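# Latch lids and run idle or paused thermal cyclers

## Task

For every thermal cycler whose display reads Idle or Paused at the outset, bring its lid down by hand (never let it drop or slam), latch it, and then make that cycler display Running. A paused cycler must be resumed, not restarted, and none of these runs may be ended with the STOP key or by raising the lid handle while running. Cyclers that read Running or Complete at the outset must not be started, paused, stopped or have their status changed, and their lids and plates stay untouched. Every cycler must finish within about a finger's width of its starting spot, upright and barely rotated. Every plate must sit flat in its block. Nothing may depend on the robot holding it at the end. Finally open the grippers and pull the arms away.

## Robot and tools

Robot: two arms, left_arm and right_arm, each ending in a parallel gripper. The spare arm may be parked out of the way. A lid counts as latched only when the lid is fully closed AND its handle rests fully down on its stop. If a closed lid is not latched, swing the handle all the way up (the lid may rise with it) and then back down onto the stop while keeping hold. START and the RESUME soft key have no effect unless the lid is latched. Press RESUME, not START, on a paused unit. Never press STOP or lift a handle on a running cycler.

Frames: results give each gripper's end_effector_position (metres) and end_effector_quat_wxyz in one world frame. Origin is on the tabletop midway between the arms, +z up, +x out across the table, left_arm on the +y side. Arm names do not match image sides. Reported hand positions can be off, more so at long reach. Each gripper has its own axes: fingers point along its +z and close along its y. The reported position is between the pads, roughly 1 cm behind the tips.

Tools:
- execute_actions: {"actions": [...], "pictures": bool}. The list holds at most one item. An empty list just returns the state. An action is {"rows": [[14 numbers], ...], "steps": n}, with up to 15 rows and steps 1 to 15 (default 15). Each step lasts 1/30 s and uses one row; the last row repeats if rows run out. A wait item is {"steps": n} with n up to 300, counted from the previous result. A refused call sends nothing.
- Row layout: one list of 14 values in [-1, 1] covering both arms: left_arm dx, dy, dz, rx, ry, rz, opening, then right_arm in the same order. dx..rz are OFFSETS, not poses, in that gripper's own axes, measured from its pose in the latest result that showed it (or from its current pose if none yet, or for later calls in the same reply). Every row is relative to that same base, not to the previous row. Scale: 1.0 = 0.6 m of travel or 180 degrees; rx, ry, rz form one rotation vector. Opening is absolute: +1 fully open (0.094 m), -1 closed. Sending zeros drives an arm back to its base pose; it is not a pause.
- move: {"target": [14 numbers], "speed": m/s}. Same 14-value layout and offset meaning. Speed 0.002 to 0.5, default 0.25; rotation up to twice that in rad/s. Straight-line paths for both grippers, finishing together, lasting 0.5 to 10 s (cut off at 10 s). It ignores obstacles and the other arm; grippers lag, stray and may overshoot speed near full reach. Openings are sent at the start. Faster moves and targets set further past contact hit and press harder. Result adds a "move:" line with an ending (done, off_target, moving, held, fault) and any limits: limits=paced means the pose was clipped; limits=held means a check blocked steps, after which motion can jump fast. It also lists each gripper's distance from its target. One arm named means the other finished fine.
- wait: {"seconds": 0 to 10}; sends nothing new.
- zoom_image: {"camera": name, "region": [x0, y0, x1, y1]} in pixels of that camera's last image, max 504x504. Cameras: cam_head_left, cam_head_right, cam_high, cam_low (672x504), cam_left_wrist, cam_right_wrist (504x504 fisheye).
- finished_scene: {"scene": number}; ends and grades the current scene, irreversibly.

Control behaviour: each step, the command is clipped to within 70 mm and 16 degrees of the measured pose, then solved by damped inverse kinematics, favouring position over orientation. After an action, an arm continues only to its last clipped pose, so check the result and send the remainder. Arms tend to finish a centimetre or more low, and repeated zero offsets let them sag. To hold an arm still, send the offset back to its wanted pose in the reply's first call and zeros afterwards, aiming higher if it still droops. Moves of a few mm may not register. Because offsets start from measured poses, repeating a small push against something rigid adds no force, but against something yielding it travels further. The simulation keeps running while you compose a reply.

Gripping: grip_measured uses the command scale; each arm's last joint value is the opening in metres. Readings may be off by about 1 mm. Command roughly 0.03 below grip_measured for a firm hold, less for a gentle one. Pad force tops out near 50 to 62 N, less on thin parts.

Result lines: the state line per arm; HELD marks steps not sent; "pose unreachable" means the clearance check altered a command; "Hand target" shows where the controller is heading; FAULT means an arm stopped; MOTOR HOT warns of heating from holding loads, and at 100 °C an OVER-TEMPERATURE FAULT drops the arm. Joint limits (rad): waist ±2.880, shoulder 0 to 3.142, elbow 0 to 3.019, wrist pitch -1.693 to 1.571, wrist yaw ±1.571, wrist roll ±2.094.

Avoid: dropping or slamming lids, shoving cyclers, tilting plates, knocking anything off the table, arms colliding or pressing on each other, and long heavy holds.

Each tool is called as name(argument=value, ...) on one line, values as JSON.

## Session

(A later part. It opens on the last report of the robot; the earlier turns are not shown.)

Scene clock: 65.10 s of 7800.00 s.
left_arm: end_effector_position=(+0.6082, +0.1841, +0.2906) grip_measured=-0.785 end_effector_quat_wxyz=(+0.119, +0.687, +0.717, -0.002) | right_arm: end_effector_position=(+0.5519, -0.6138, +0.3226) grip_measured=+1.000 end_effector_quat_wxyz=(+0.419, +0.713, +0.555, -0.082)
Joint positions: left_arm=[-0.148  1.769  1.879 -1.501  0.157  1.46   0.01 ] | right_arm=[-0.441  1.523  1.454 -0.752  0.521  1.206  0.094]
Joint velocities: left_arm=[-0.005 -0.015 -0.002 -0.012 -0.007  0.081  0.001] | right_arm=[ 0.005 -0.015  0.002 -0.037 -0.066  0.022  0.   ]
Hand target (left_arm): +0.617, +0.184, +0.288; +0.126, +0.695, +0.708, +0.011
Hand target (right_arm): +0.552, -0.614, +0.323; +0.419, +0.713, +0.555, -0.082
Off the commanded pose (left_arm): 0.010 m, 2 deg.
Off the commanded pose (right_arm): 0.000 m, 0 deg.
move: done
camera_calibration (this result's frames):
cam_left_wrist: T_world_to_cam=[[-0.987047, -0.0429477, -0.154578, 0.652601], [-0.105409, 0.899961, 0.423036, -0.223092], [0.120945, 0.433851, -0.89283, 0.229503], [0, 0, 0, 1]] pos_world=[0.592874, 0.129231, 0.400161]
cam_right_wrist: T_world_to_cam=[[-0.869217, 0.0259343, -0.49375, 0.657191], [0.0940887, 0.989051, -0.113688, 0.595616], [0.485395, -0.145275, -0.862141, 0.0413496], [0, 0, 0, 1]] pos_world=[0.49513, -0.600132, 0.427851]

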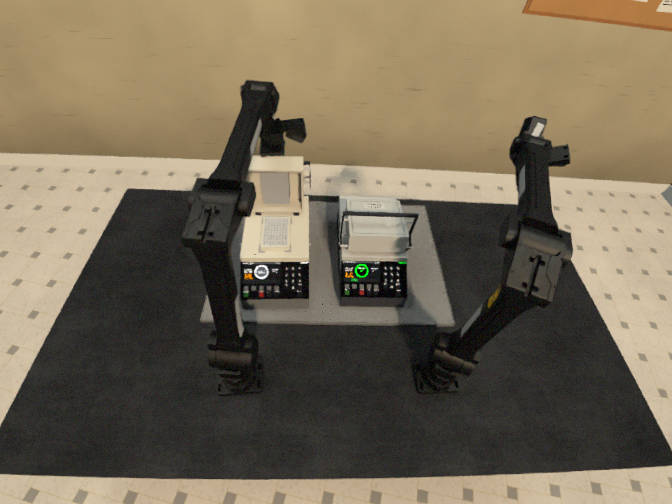

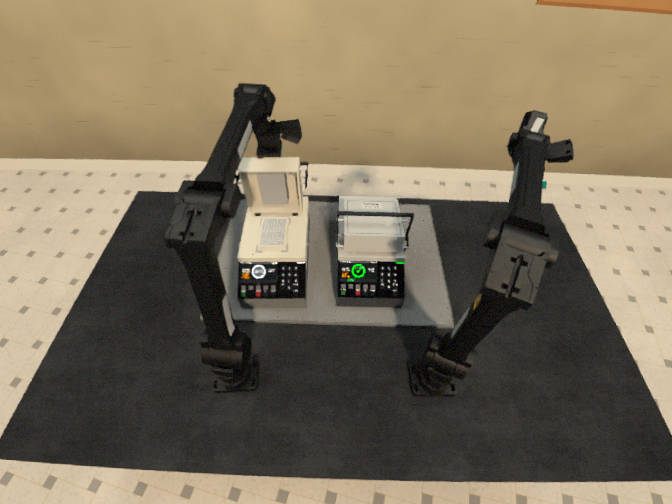

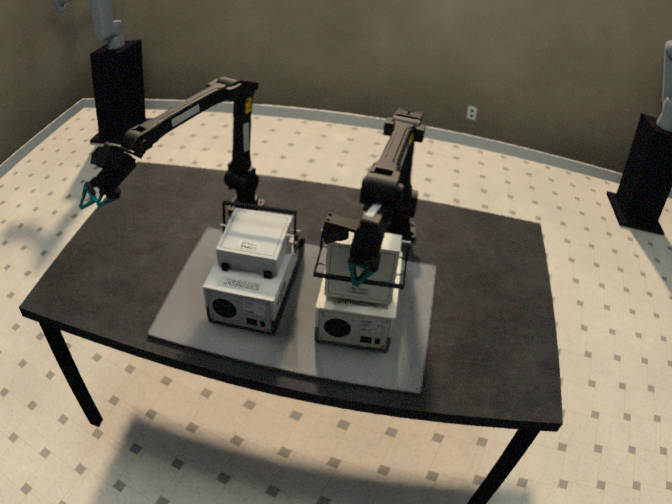

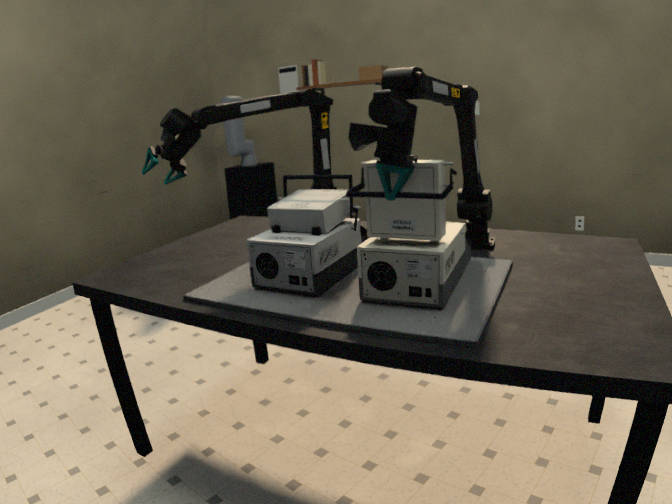

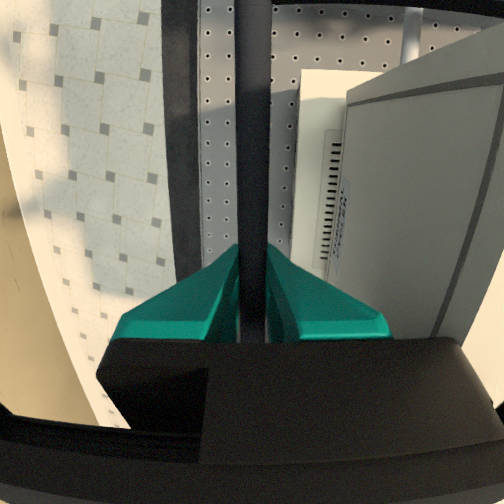

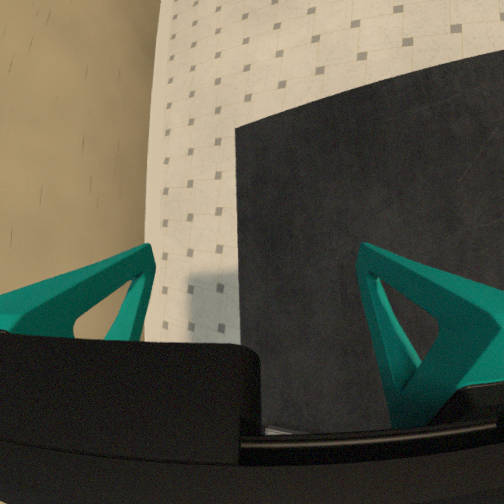

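move(target=[0,-0.09,-0.045,0,0,0,-0.83,0,0,0,0,0,0,1], speed=0.04)

Scene clock: 77.00 s of 7800.00 s.
left_arm: end_effector_position=(+0.5778, +0.1826, +0.3018) grip_measured=-0.785 end_effector_quat_wxyz=(+0.136, +0.687, +0.713, +0.011) | right_arm: end_effector_position=(+0.5519, -0.6138, +0.3226) grip_measured=+1.000 end_effector_quat_wxyz=(+0.419, +0.713, +0.555, -0.082)
Joint positions: left_arm=[-0.153  1.656  1.754 -1.445  0.158  1.456  0.01 ] | right_arm=[-0.441  1.523  1.454 -0.752  0.521  1.206  0.094]
Joint velocities: left_arm=[-0.005 -0.015 -0.012 -0.017  0.022  0.037 -0.   ] | right_arm=[ 0.005 -0.015  0.002 -0.017 -0.037 -0.022  0.   ]
Hand target (left_arm): +0.552, +0.185, +0.308; +0.119, +0.687, +0.717, -0.002
Hand target (right_arm): +0.552, -0.614, +0.323; +0.419, +0.713, +0.555, -0.082
Off the commanded pose (left_arm): 0.028 m, 2 deg.
Off the commanded pose (right_arm): 0.000 m, 0 deg.
After step 90, 7.10 s passed at rest.
move: off_target (left_arm)
camera_calibration (this result's frames):
cam_left_wrist: T_world_to_cam=[[-0.979552, -0.0422403, -0.196705, 0.63249], [-0.122063, 0.901983, 0.414158, -0.217713], [0.159931, 0.4297, -0.888696, 0.220749], [0, 0, 0, 1]] pos_world=[0.557678, 0.128234, 0.41076]
cam_right_wrist: T_world_to_cam=[[-0.869217, 0.0259343, -0.49375, 0.657191], [0.0940887, 0.989051, -0.113688, 0.595616], [0.485395, -0.145275, -0.862141, 0.0413496], [0, 0, 0, 1]] pos_world=[0.49513, -0.600132, 0.427851]

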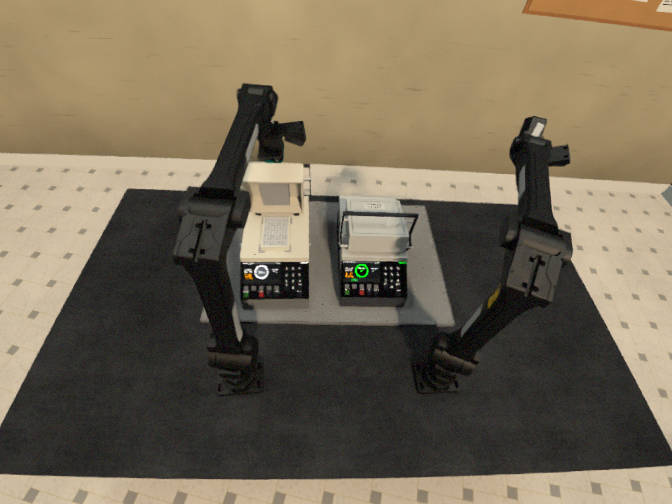

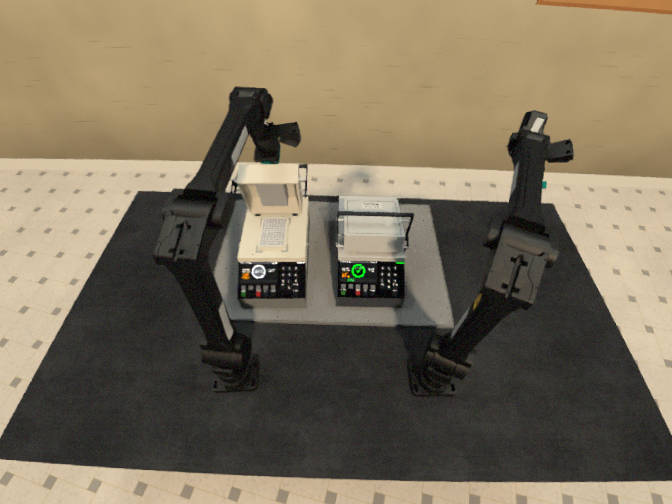

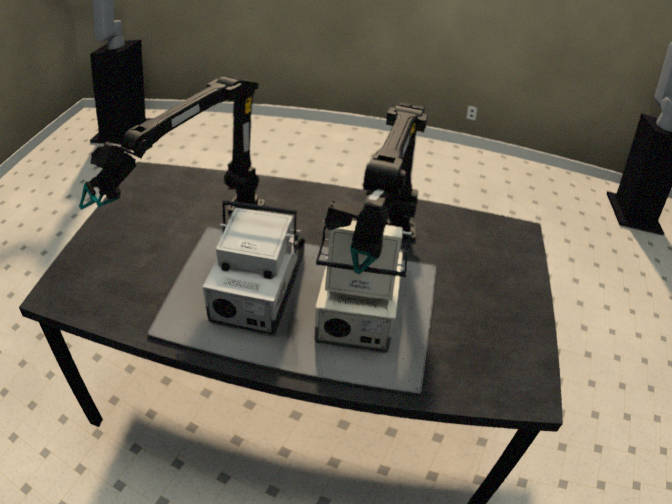

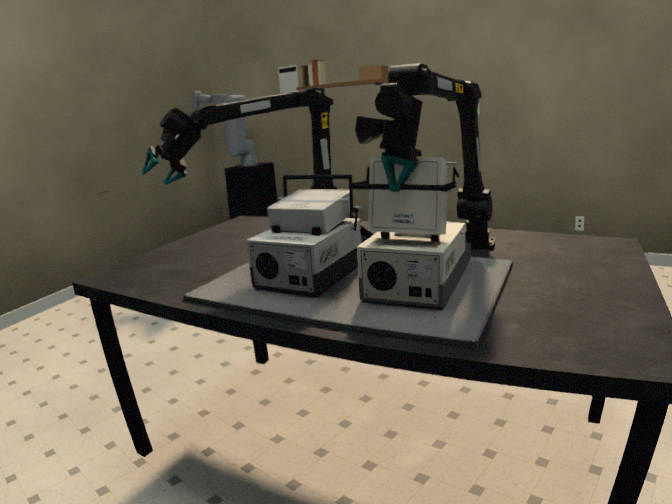

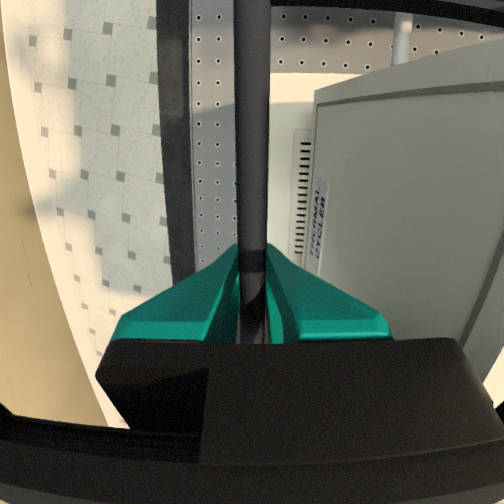

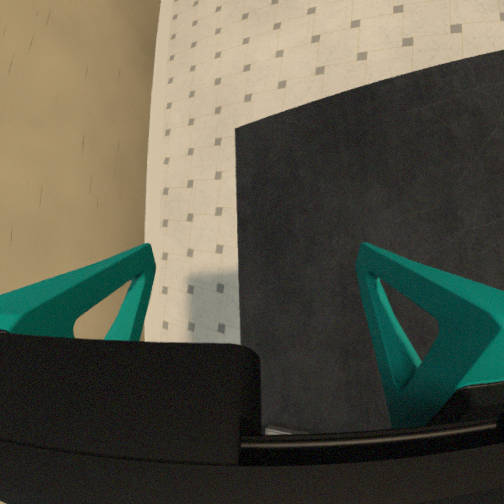

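move(target=[0,-0.14,-0.03,0,0,0,-0.83,0,0,0,0,0,0,1], speed=0.04)

move(target=[0,-0.1,0.01,0,0,0,-0.83,0,0,0,0,0,0,1], speed=0.03)

Scene clock: 90.47 s of 7800.00 s.
left_arm: end_effector_position=(+0.5134, +0.1788, +0.3209) grip_measured=-0.785 end_effector_quat_wxyz=(+0.169, +0.689, +0.703, +0.038) | right_arm: end_effector_position=(+0.5519, -0.6138, +0.3226) grip_measured=+1.000 end_effector_quat_wxyz=(+0.419, +0.713, +0.555, -0.082)
Joint positions: left_arm=[-0.169  1.434  1.534 -1.358  0.158  1.45   0.01 ] | right_arm=[-0.441  1.523  1.454 -0.752  0.521  1.206  0.094]
Joint velocities: left_arm=[-0.005 -0.015  0.002 -0.002 -0.022  0.022  0.001] | right_arm=[-0.005 -0.015  0.007 -0.027  0.007  0.037  0.   ]
Hand target (left_arm): +0.493, +0.180, +0.303; +0.136, +0.687, +0.713, +0.012
Hand target (right_arm): +0.552, -0.614, +0.323; +0.419, +0.713, +0.555, -0.082
Off the commanded pose (left_arm): 0.029 m, 5 deg.
Off the commanded pose (right_arm): 0.000 m, 0 deg.
After step 90, 8.03 s passed at rest.
move: off_target (left_arm)
camera_calibration (this result's frames):
cam_left_wrist: T_world_to_cam=[[-0.959049, -0.034162, -0.281173, 0.588216], [-0.148456, 0.906046, 0.396285, -0.21159], [0.241217, 0.421798, -0.874014, 0.20465], [0, 0, 0, 1]] pos_world=[0.483351, 0.125484, 0.428107]
cam_right_wrist: T_world_to_cam=[[-0.869217, 0.0259343, -0.49375, 0.657191], [0.0940887, 0.989051, -0.113688, 0.595616], [0.485395, -0.145275, -0.862141, 0.0413496], [0, 0, 0, 1]] pos_world=[0.49513, -0.600132, 0.427851]

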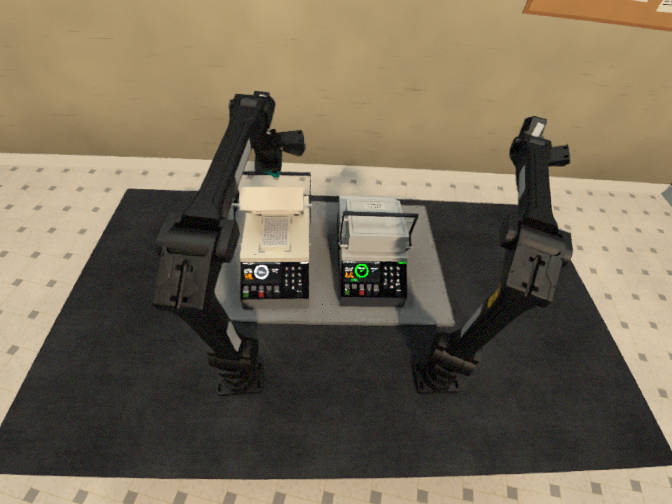

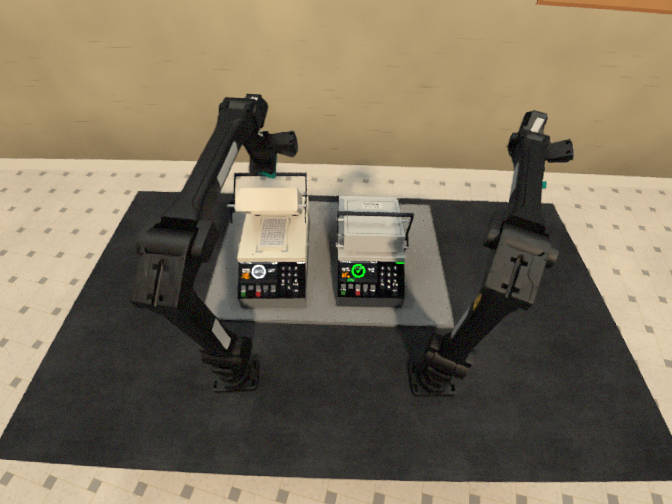

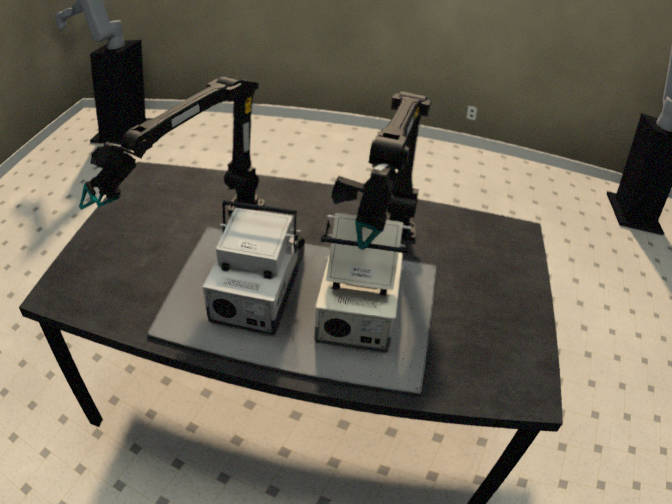

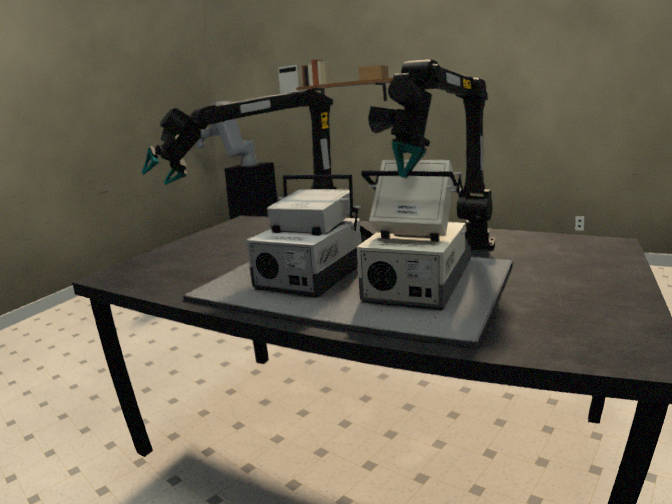

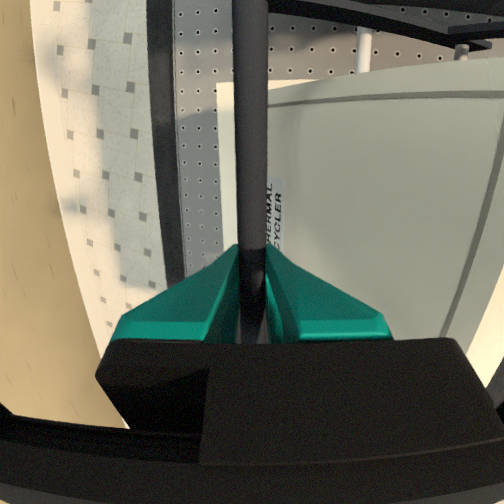

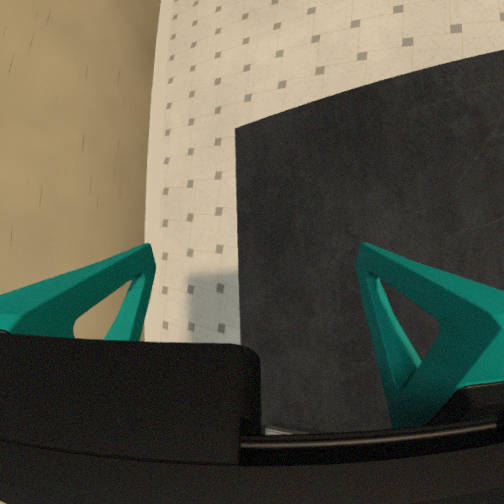

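Scene clock: 92.77 s of 7800.00 s.
left_arm: end_effector_position=(+0.4663, +0.1757, +0.3165) grip_measured=-0.784 end_effector_quat_wxyz=(+0.191, +0.689, +0.697, +0.054) | right_arm: end_effector_position=(+0.5519, -0.6138, +0.3226) grip_measured=+1.000 end_effector_quat_wxyz=(+0.419, +0.713, +0.555, -0.082)
Joint positions: left_arm=[-0.184  1.279  1.36  -1.284  0.157  1.44   0.01 ] | right_arm=[-0.441  1.523  1.454 -0.752  0.521  1.206  0.094]
Joint velocities: left_arm=[-0.005 -0.005 -0.017  0.012 -0.066 -0.051 -0.   ] | right_arm=[-0.015 -0.015  0.002  0.037 -0.022  0.066  0.   ]
Hand target (left_arm): +0.458, +0.175, +0.299; +0.169, +0.689, +0.703, +0.038
Hand target (right_arm): +0.552, -0.614, +0.323; +0.419, +0.713, +0.555, -0.082
Off the commanded pose (left_arm): 0.020 m, 3 deg.
Off the commanded pose (right_arm): 0.000 m, 0 deg.
move: off_target (left_arm)
camera_calibration (this result's frames):
cam_left_wrist: T_world_to_cam=[[-0.94264, -0.0312237, -0.332347, 0.549698], [-0.164564, 0.90969, 0.381291, -0.202357], [0.290427, 0.414113, -0.862649, 0.188226], [0, 0, 0, 1]] pos_world=[0.430201, 0.123299, 0.42222]
cam_right_wrist: T_world_to_cam=[[-0.869217, 0.0259343, -0.49375, 0.657191], [0.0940887, 0.989051, -0.113688, 0.595616], [0.485395, -0.145275, -0.862141, 0.0413496], [0, 0, 0, 1]] pos_world=[0.49513, -0.600132, 0.427851]

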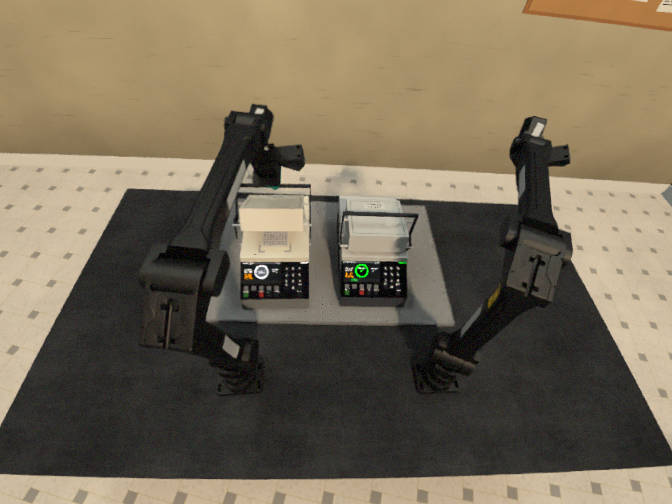

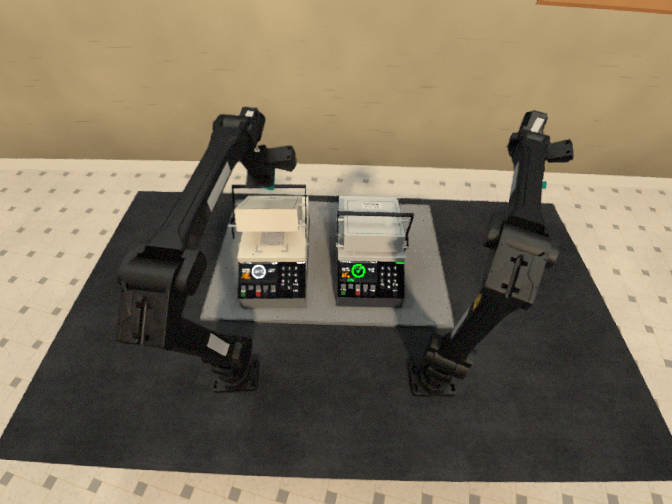

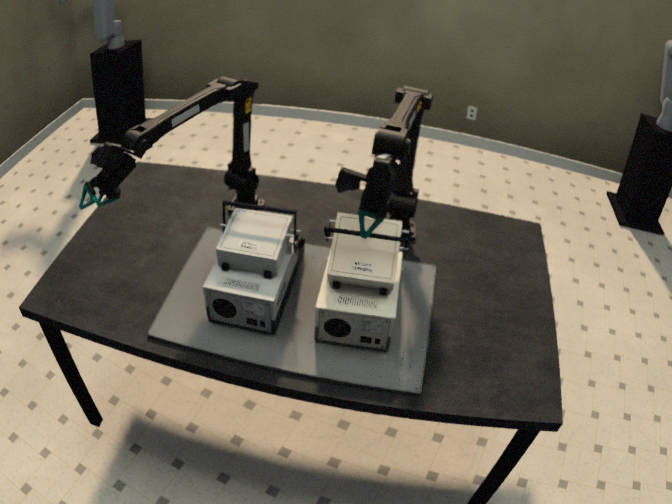

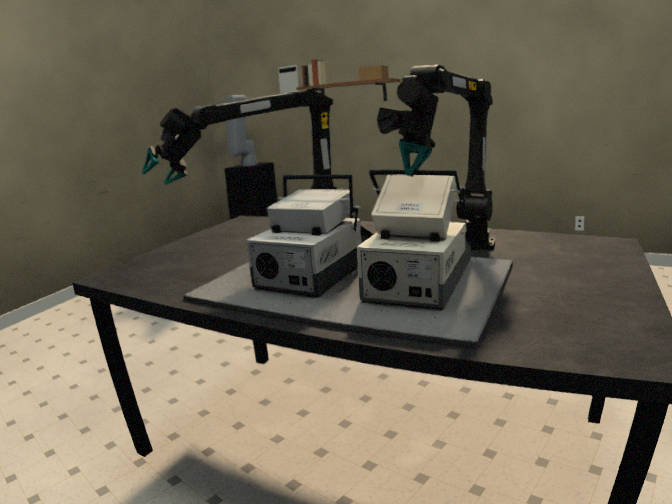

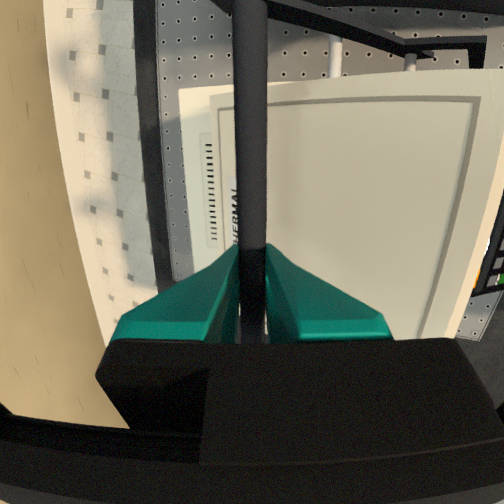

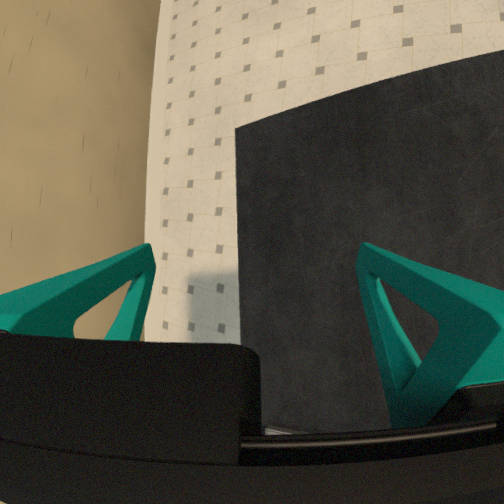

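move(target=[0,-0.12,0.02,0,0,0,-0.83,0,0,0,0,0,0,1], speed=0.025)

Scene clock: 100.70 s of 7800.00 s.
left_arm: end_effector_position=(+0.4126, +0.1722, +0.2877) grip_measured=-0.784 end_effector_quat_wxyz=(+0.200, +0.689, +0.694, +0.061) | right_arm: end_effector_position=(+0.5519, -0.6138, +0.3226) grip_measured=+1.000 end_effector_quat_wxyz=(+0.419, +0.713, +0.555, -0.082)
Joint positions: left_arm=[-0.209  1.12   1.151 -1.206  0.149  1.418  0.01 ] | right_arm=[-0.441  1.523  1.454 -0.752  0.521  1.206  0.094]
Joint velocities: left_arm=[-0.005  0.015 -0.017 -0.007 -0.007 -0.007  0.   ] | right_arm=[-0.024  0.015 -0.012  0.007 -0.022 -0.022  0.   ]
Hand target (left_arm): +0.403, +0.170, +0.281; +0.191, +0.689, +0.697, +0.054
Hand target (right_arm): +0.552, -0.614, +0.323; +0.419, +0.713, +0.555, -0.082
Off the commanded pose (left_arm): 0.012 m, 1 deg.
Off the commanded pose (right_arm): 0.000 m, 0 deg.
After step 90, 1.80 s passed at rest.
move: off_target (left_arm)
camera_calibration (this result's frames):
cam_left_wrist: T_world_to_cam=[[-0.934598, -0.0305098, -0.354394, 0.492284], [-0.17178, 0.911146, 0.374572, -0.192339], [0.311476, 0.410953, -0.856797, 0.17063], [0, 0, 0, 1]] pos_world=[0.3739, 0.120148, 0.392703]
cam_right_wrist: T_world_to_cam=[[-0.869217, 0.0259343, -0.49375, 0.657191], [0.0940887, 0.989051, -0.113688, 0.595616], [0.485395, -0.145275, -0.862141, 0.0413496], [0, 0, 0, 1]] pos_world=[0.49513, -0.600132, 0.427851]

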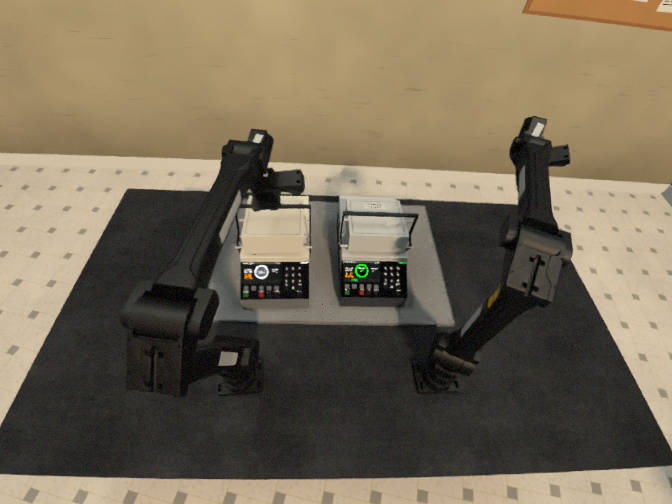

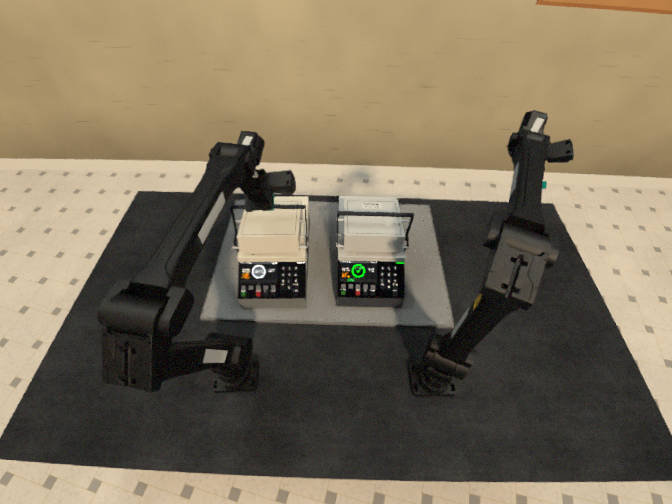

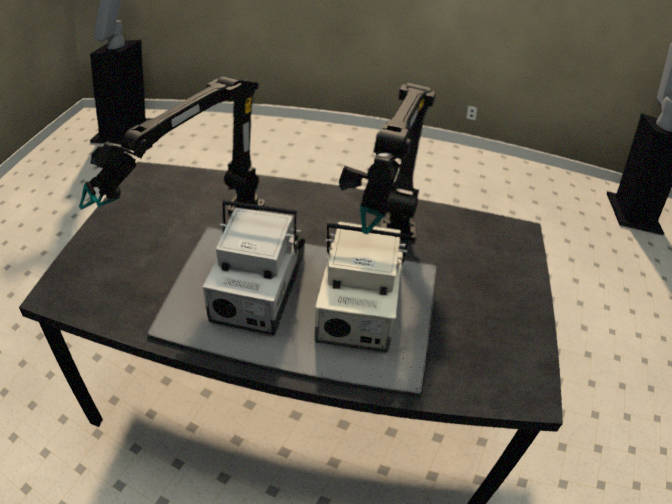

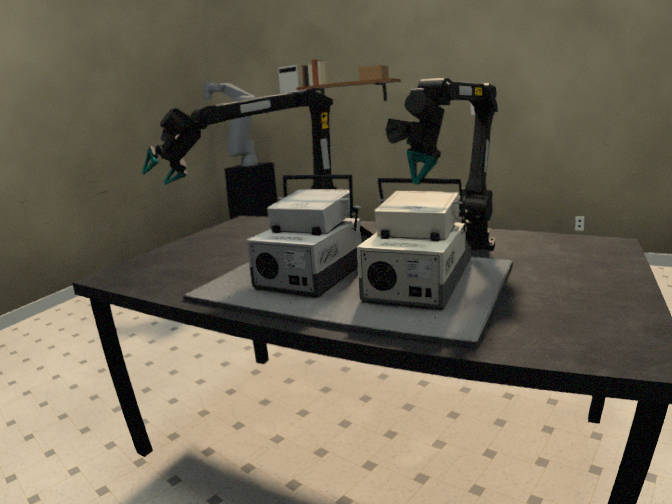

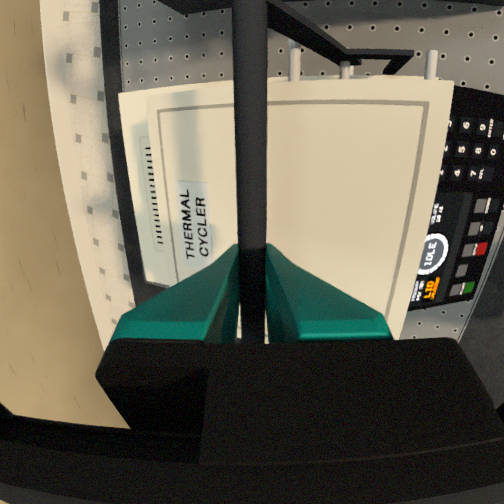

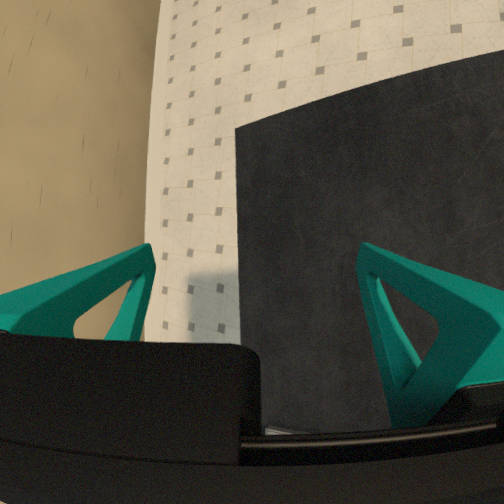

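move(target=[0,-0.11,-0.01,-0.04,0,0,-0.83,0,0,0,0,0,0,1], speed=0.03)

move(target=[0,-0.09,0.05,-0.04,0,0,-0.83,0,0,0,0,0,0,1], speed=0.03)

Scene clock: 113.63 s of 7800.00 s.
left_arm: end_effector_position=(+0.3622, +0.1694, +0.2876) grip_measured=-0.784 end_effector_quat_wxyz=(+0.265, +0.678, +0.675, +0.122) | right_arm: end_effector_position=(+0.5519, -0.6138, +0.3226) grip_measured=+1.000 end_effector_quat_wxyz=(+0.419, +0.713, +0.555, -0.082)
Joint positions: left_arm=[-0.254  0.87   0.944 -1.062  0.107  1.381  0.01 ] | right_arm=[-0.441  1.523  1.454 -0.752  0.521  1.206  0.094]
Joint velocities: left_arm=[-0.005 -0.005  0.007 -0.017 -0.007 -0.022  0.001] | right_arm=[-0.015 -0.005 -0.017 -0.012 -0.007  0.007  0.   ]
Hand target (left_arm): +0.349, +0.170, +0.270; +0.243, +0.676, +0.688, +0.104
Hand target (right_arm): +0.552, -0.614, +0.323; +0.419, +0.713, +0.555, -0.082
Off the commanded pose (left_arm): 0.023 m, 4 deg.
Off the commanded pose (right_arm): 0.000 m, 0 deg.
After step 90, 7.43 s passed at rest.
move: off_target (left_arm)
camera_calibration (this result's frames):
cam_left_wrist: T_world_to_cam=[[-0.853853, -0.0391527, -0.519039, 0.464656], [-0.242973, 0.911841, 0.330923, -0.160219], [0.460325, 0.408672, -0.788092, 0.114112], [0, 0, 0, 1]] pos_world=[0.30529, 0.117652, 0.384125]
cam_right_wrist: T_world_to_cam=[[-0.869217, 0.0259343, -0.49375, 0.657191], [0.0940887, 0.989051, -0.113688, 0.595616], [0.485395, -0.145275, -0.862141, 0.0413496], [0, 0, 0, 1]] pos_world=[0.49513, -0.600132, 0.427851]

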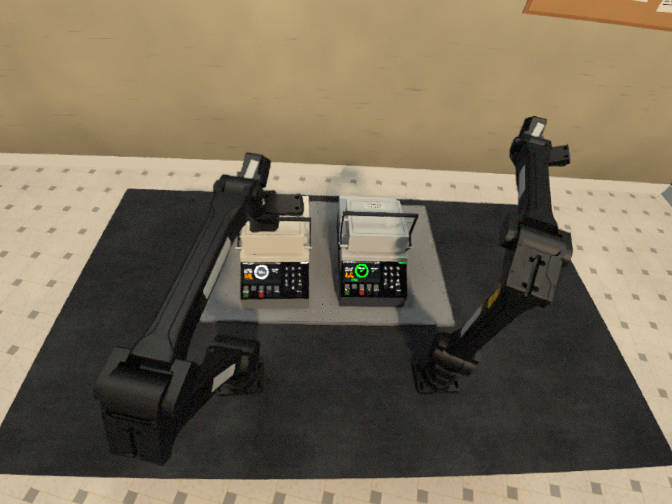

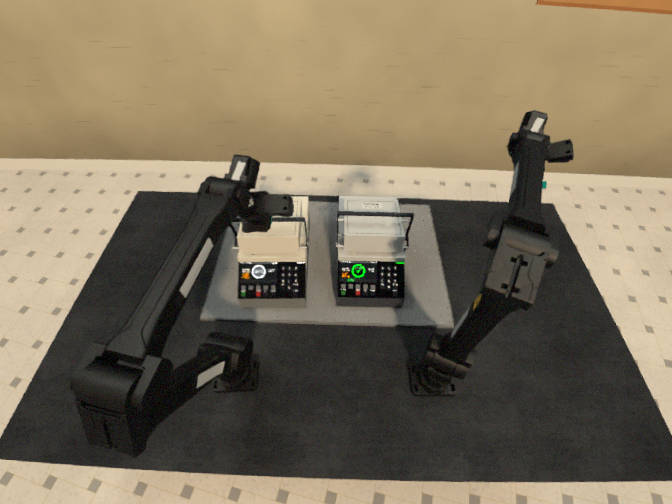

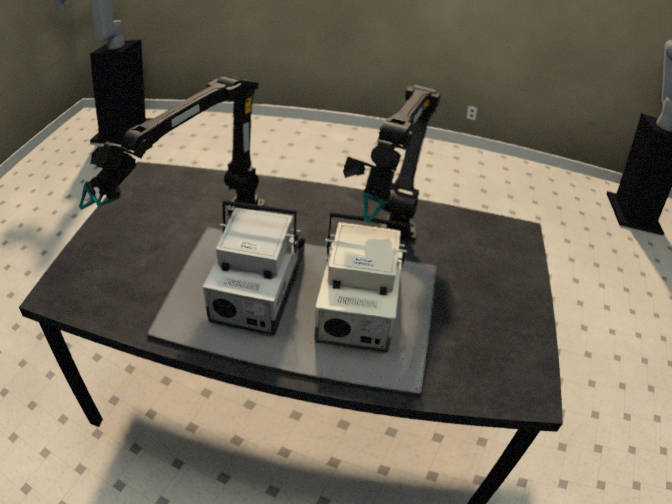

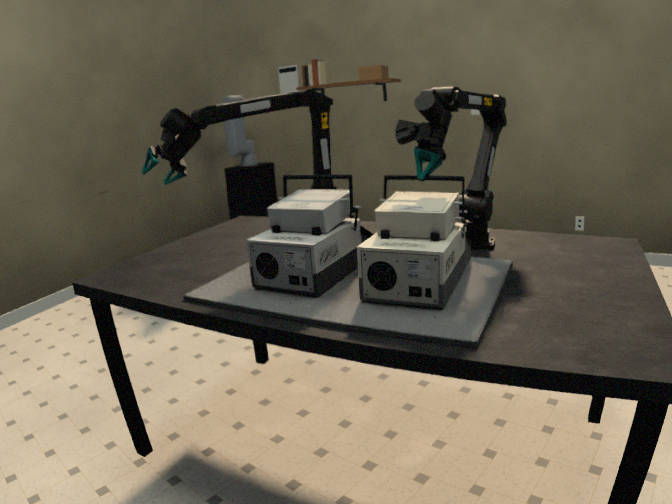

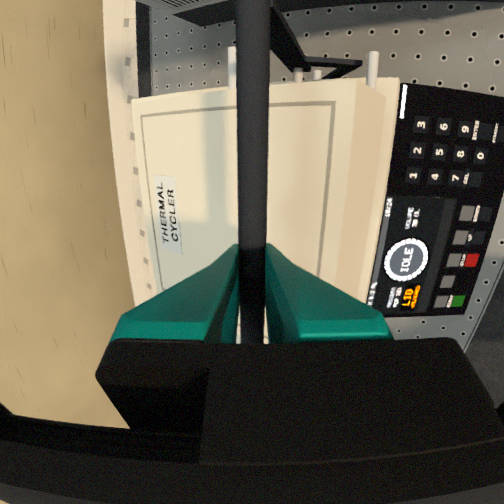

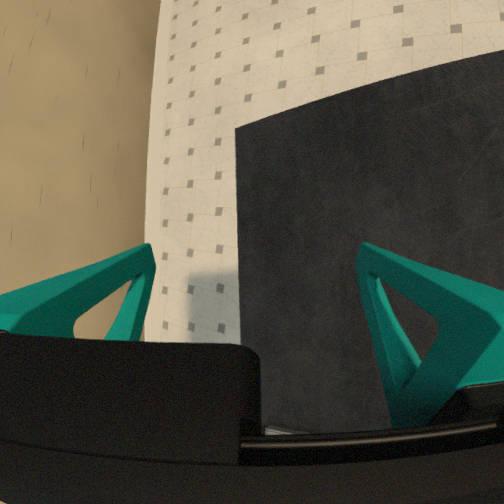

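Scene clock: 115.97 s of 7800.00 s.
left_arm: end_effector_position=(+0.3422, +0.1678, +0.2771) grip_measured=-0.783 end_effector_quat_wxyz=(+0.339, +0.653, +0.646, +0.205) | right_arm: end_effector_position=(+0.5519, -0.6138, +0.3226) grip_measured=+1.000 end_effector_quat_wxyz=(+0.419, +0.713, +0.555, -0.082)
Joint positions: left_arm=[-0.317  0.669  0.74  -0.828  0.017  1.352  0.01 ] | right_arm=[-0.441  1.523  1.454 -0.752  0.521  1.206  0.094]
Joint velocities: left_arm=[-0.015 -0.005 -0.012  0.007 -0.037  0.022  0.   ] | right_arm=[-0.005  0.015  0.017 -0.002  0.007  0.051  0.   ]
Hand target (left_arm): +0.331, +0.162, +0.236; +0.305, +0.660, +0.666, +0.165
Hand target (right_arm): +0.552, -0.614, +0.323; +0.419, +0.713, +0.555, -0.082
Off the commanded pose (left_arm): 0.044 m, 6 deg.
Off the commanded pose (right_arm): 0.000 m, 0 deg.
move: off_target (left_arm)
camera_calibration (this result's frames):
cam_left_wrist: T_world_to_cam=[[-0.709243, -0.0503716, -0.703162, 0.445419], [-0.330738, 0.904634, 0.268794, -0.111699], [0.622564, 0.423203, -0.658265, 0.0217702], [0, 0, 0, 1]] pos_world=[0.265414, 0.11427, 0.357557]
cam_right_wrist: T_world_to_cam=[[-0.869217, 0.0259343, -0.49375, 0.657191], [0.0940887, 0.989051, -0.113688, 0.595616], [0.485395, -0.145275, -0.862141, 0.0413496], [0, 0, 0, 1]] pos_world=[0.49513, -0.600132, 0.427851]

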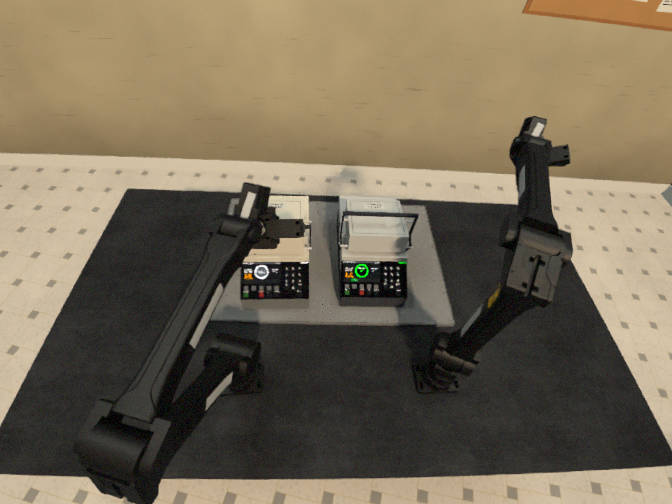

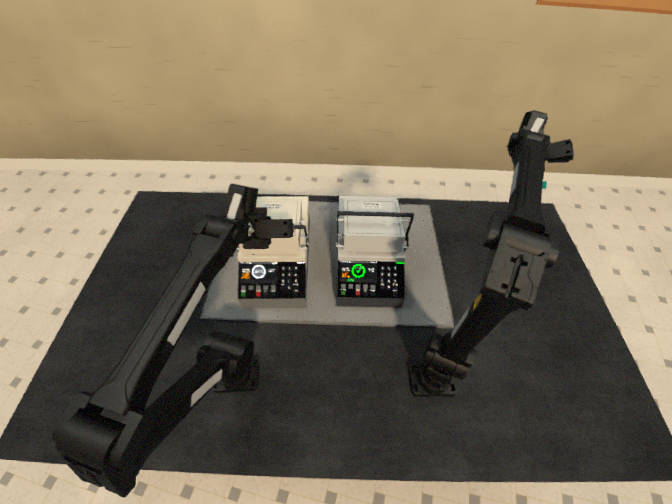

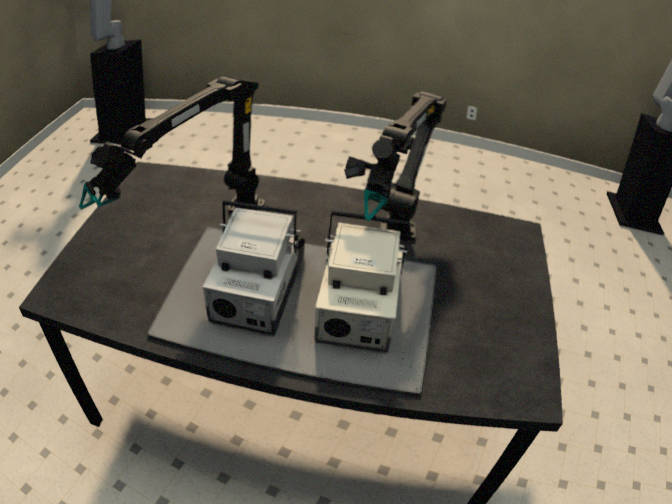

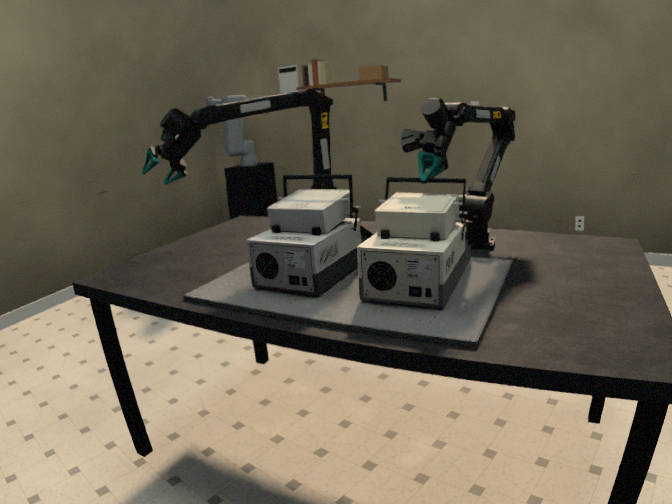

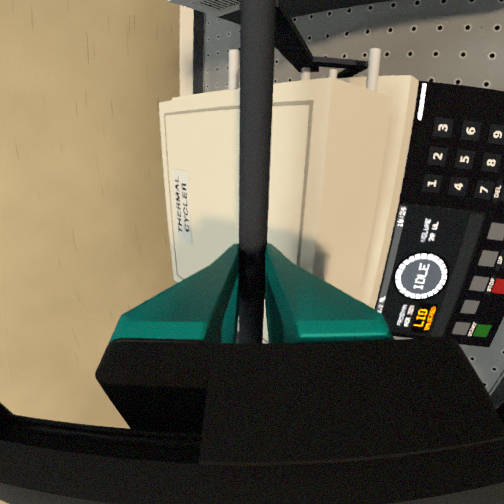

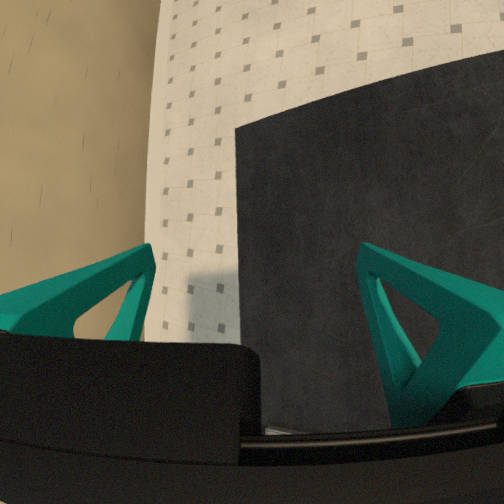

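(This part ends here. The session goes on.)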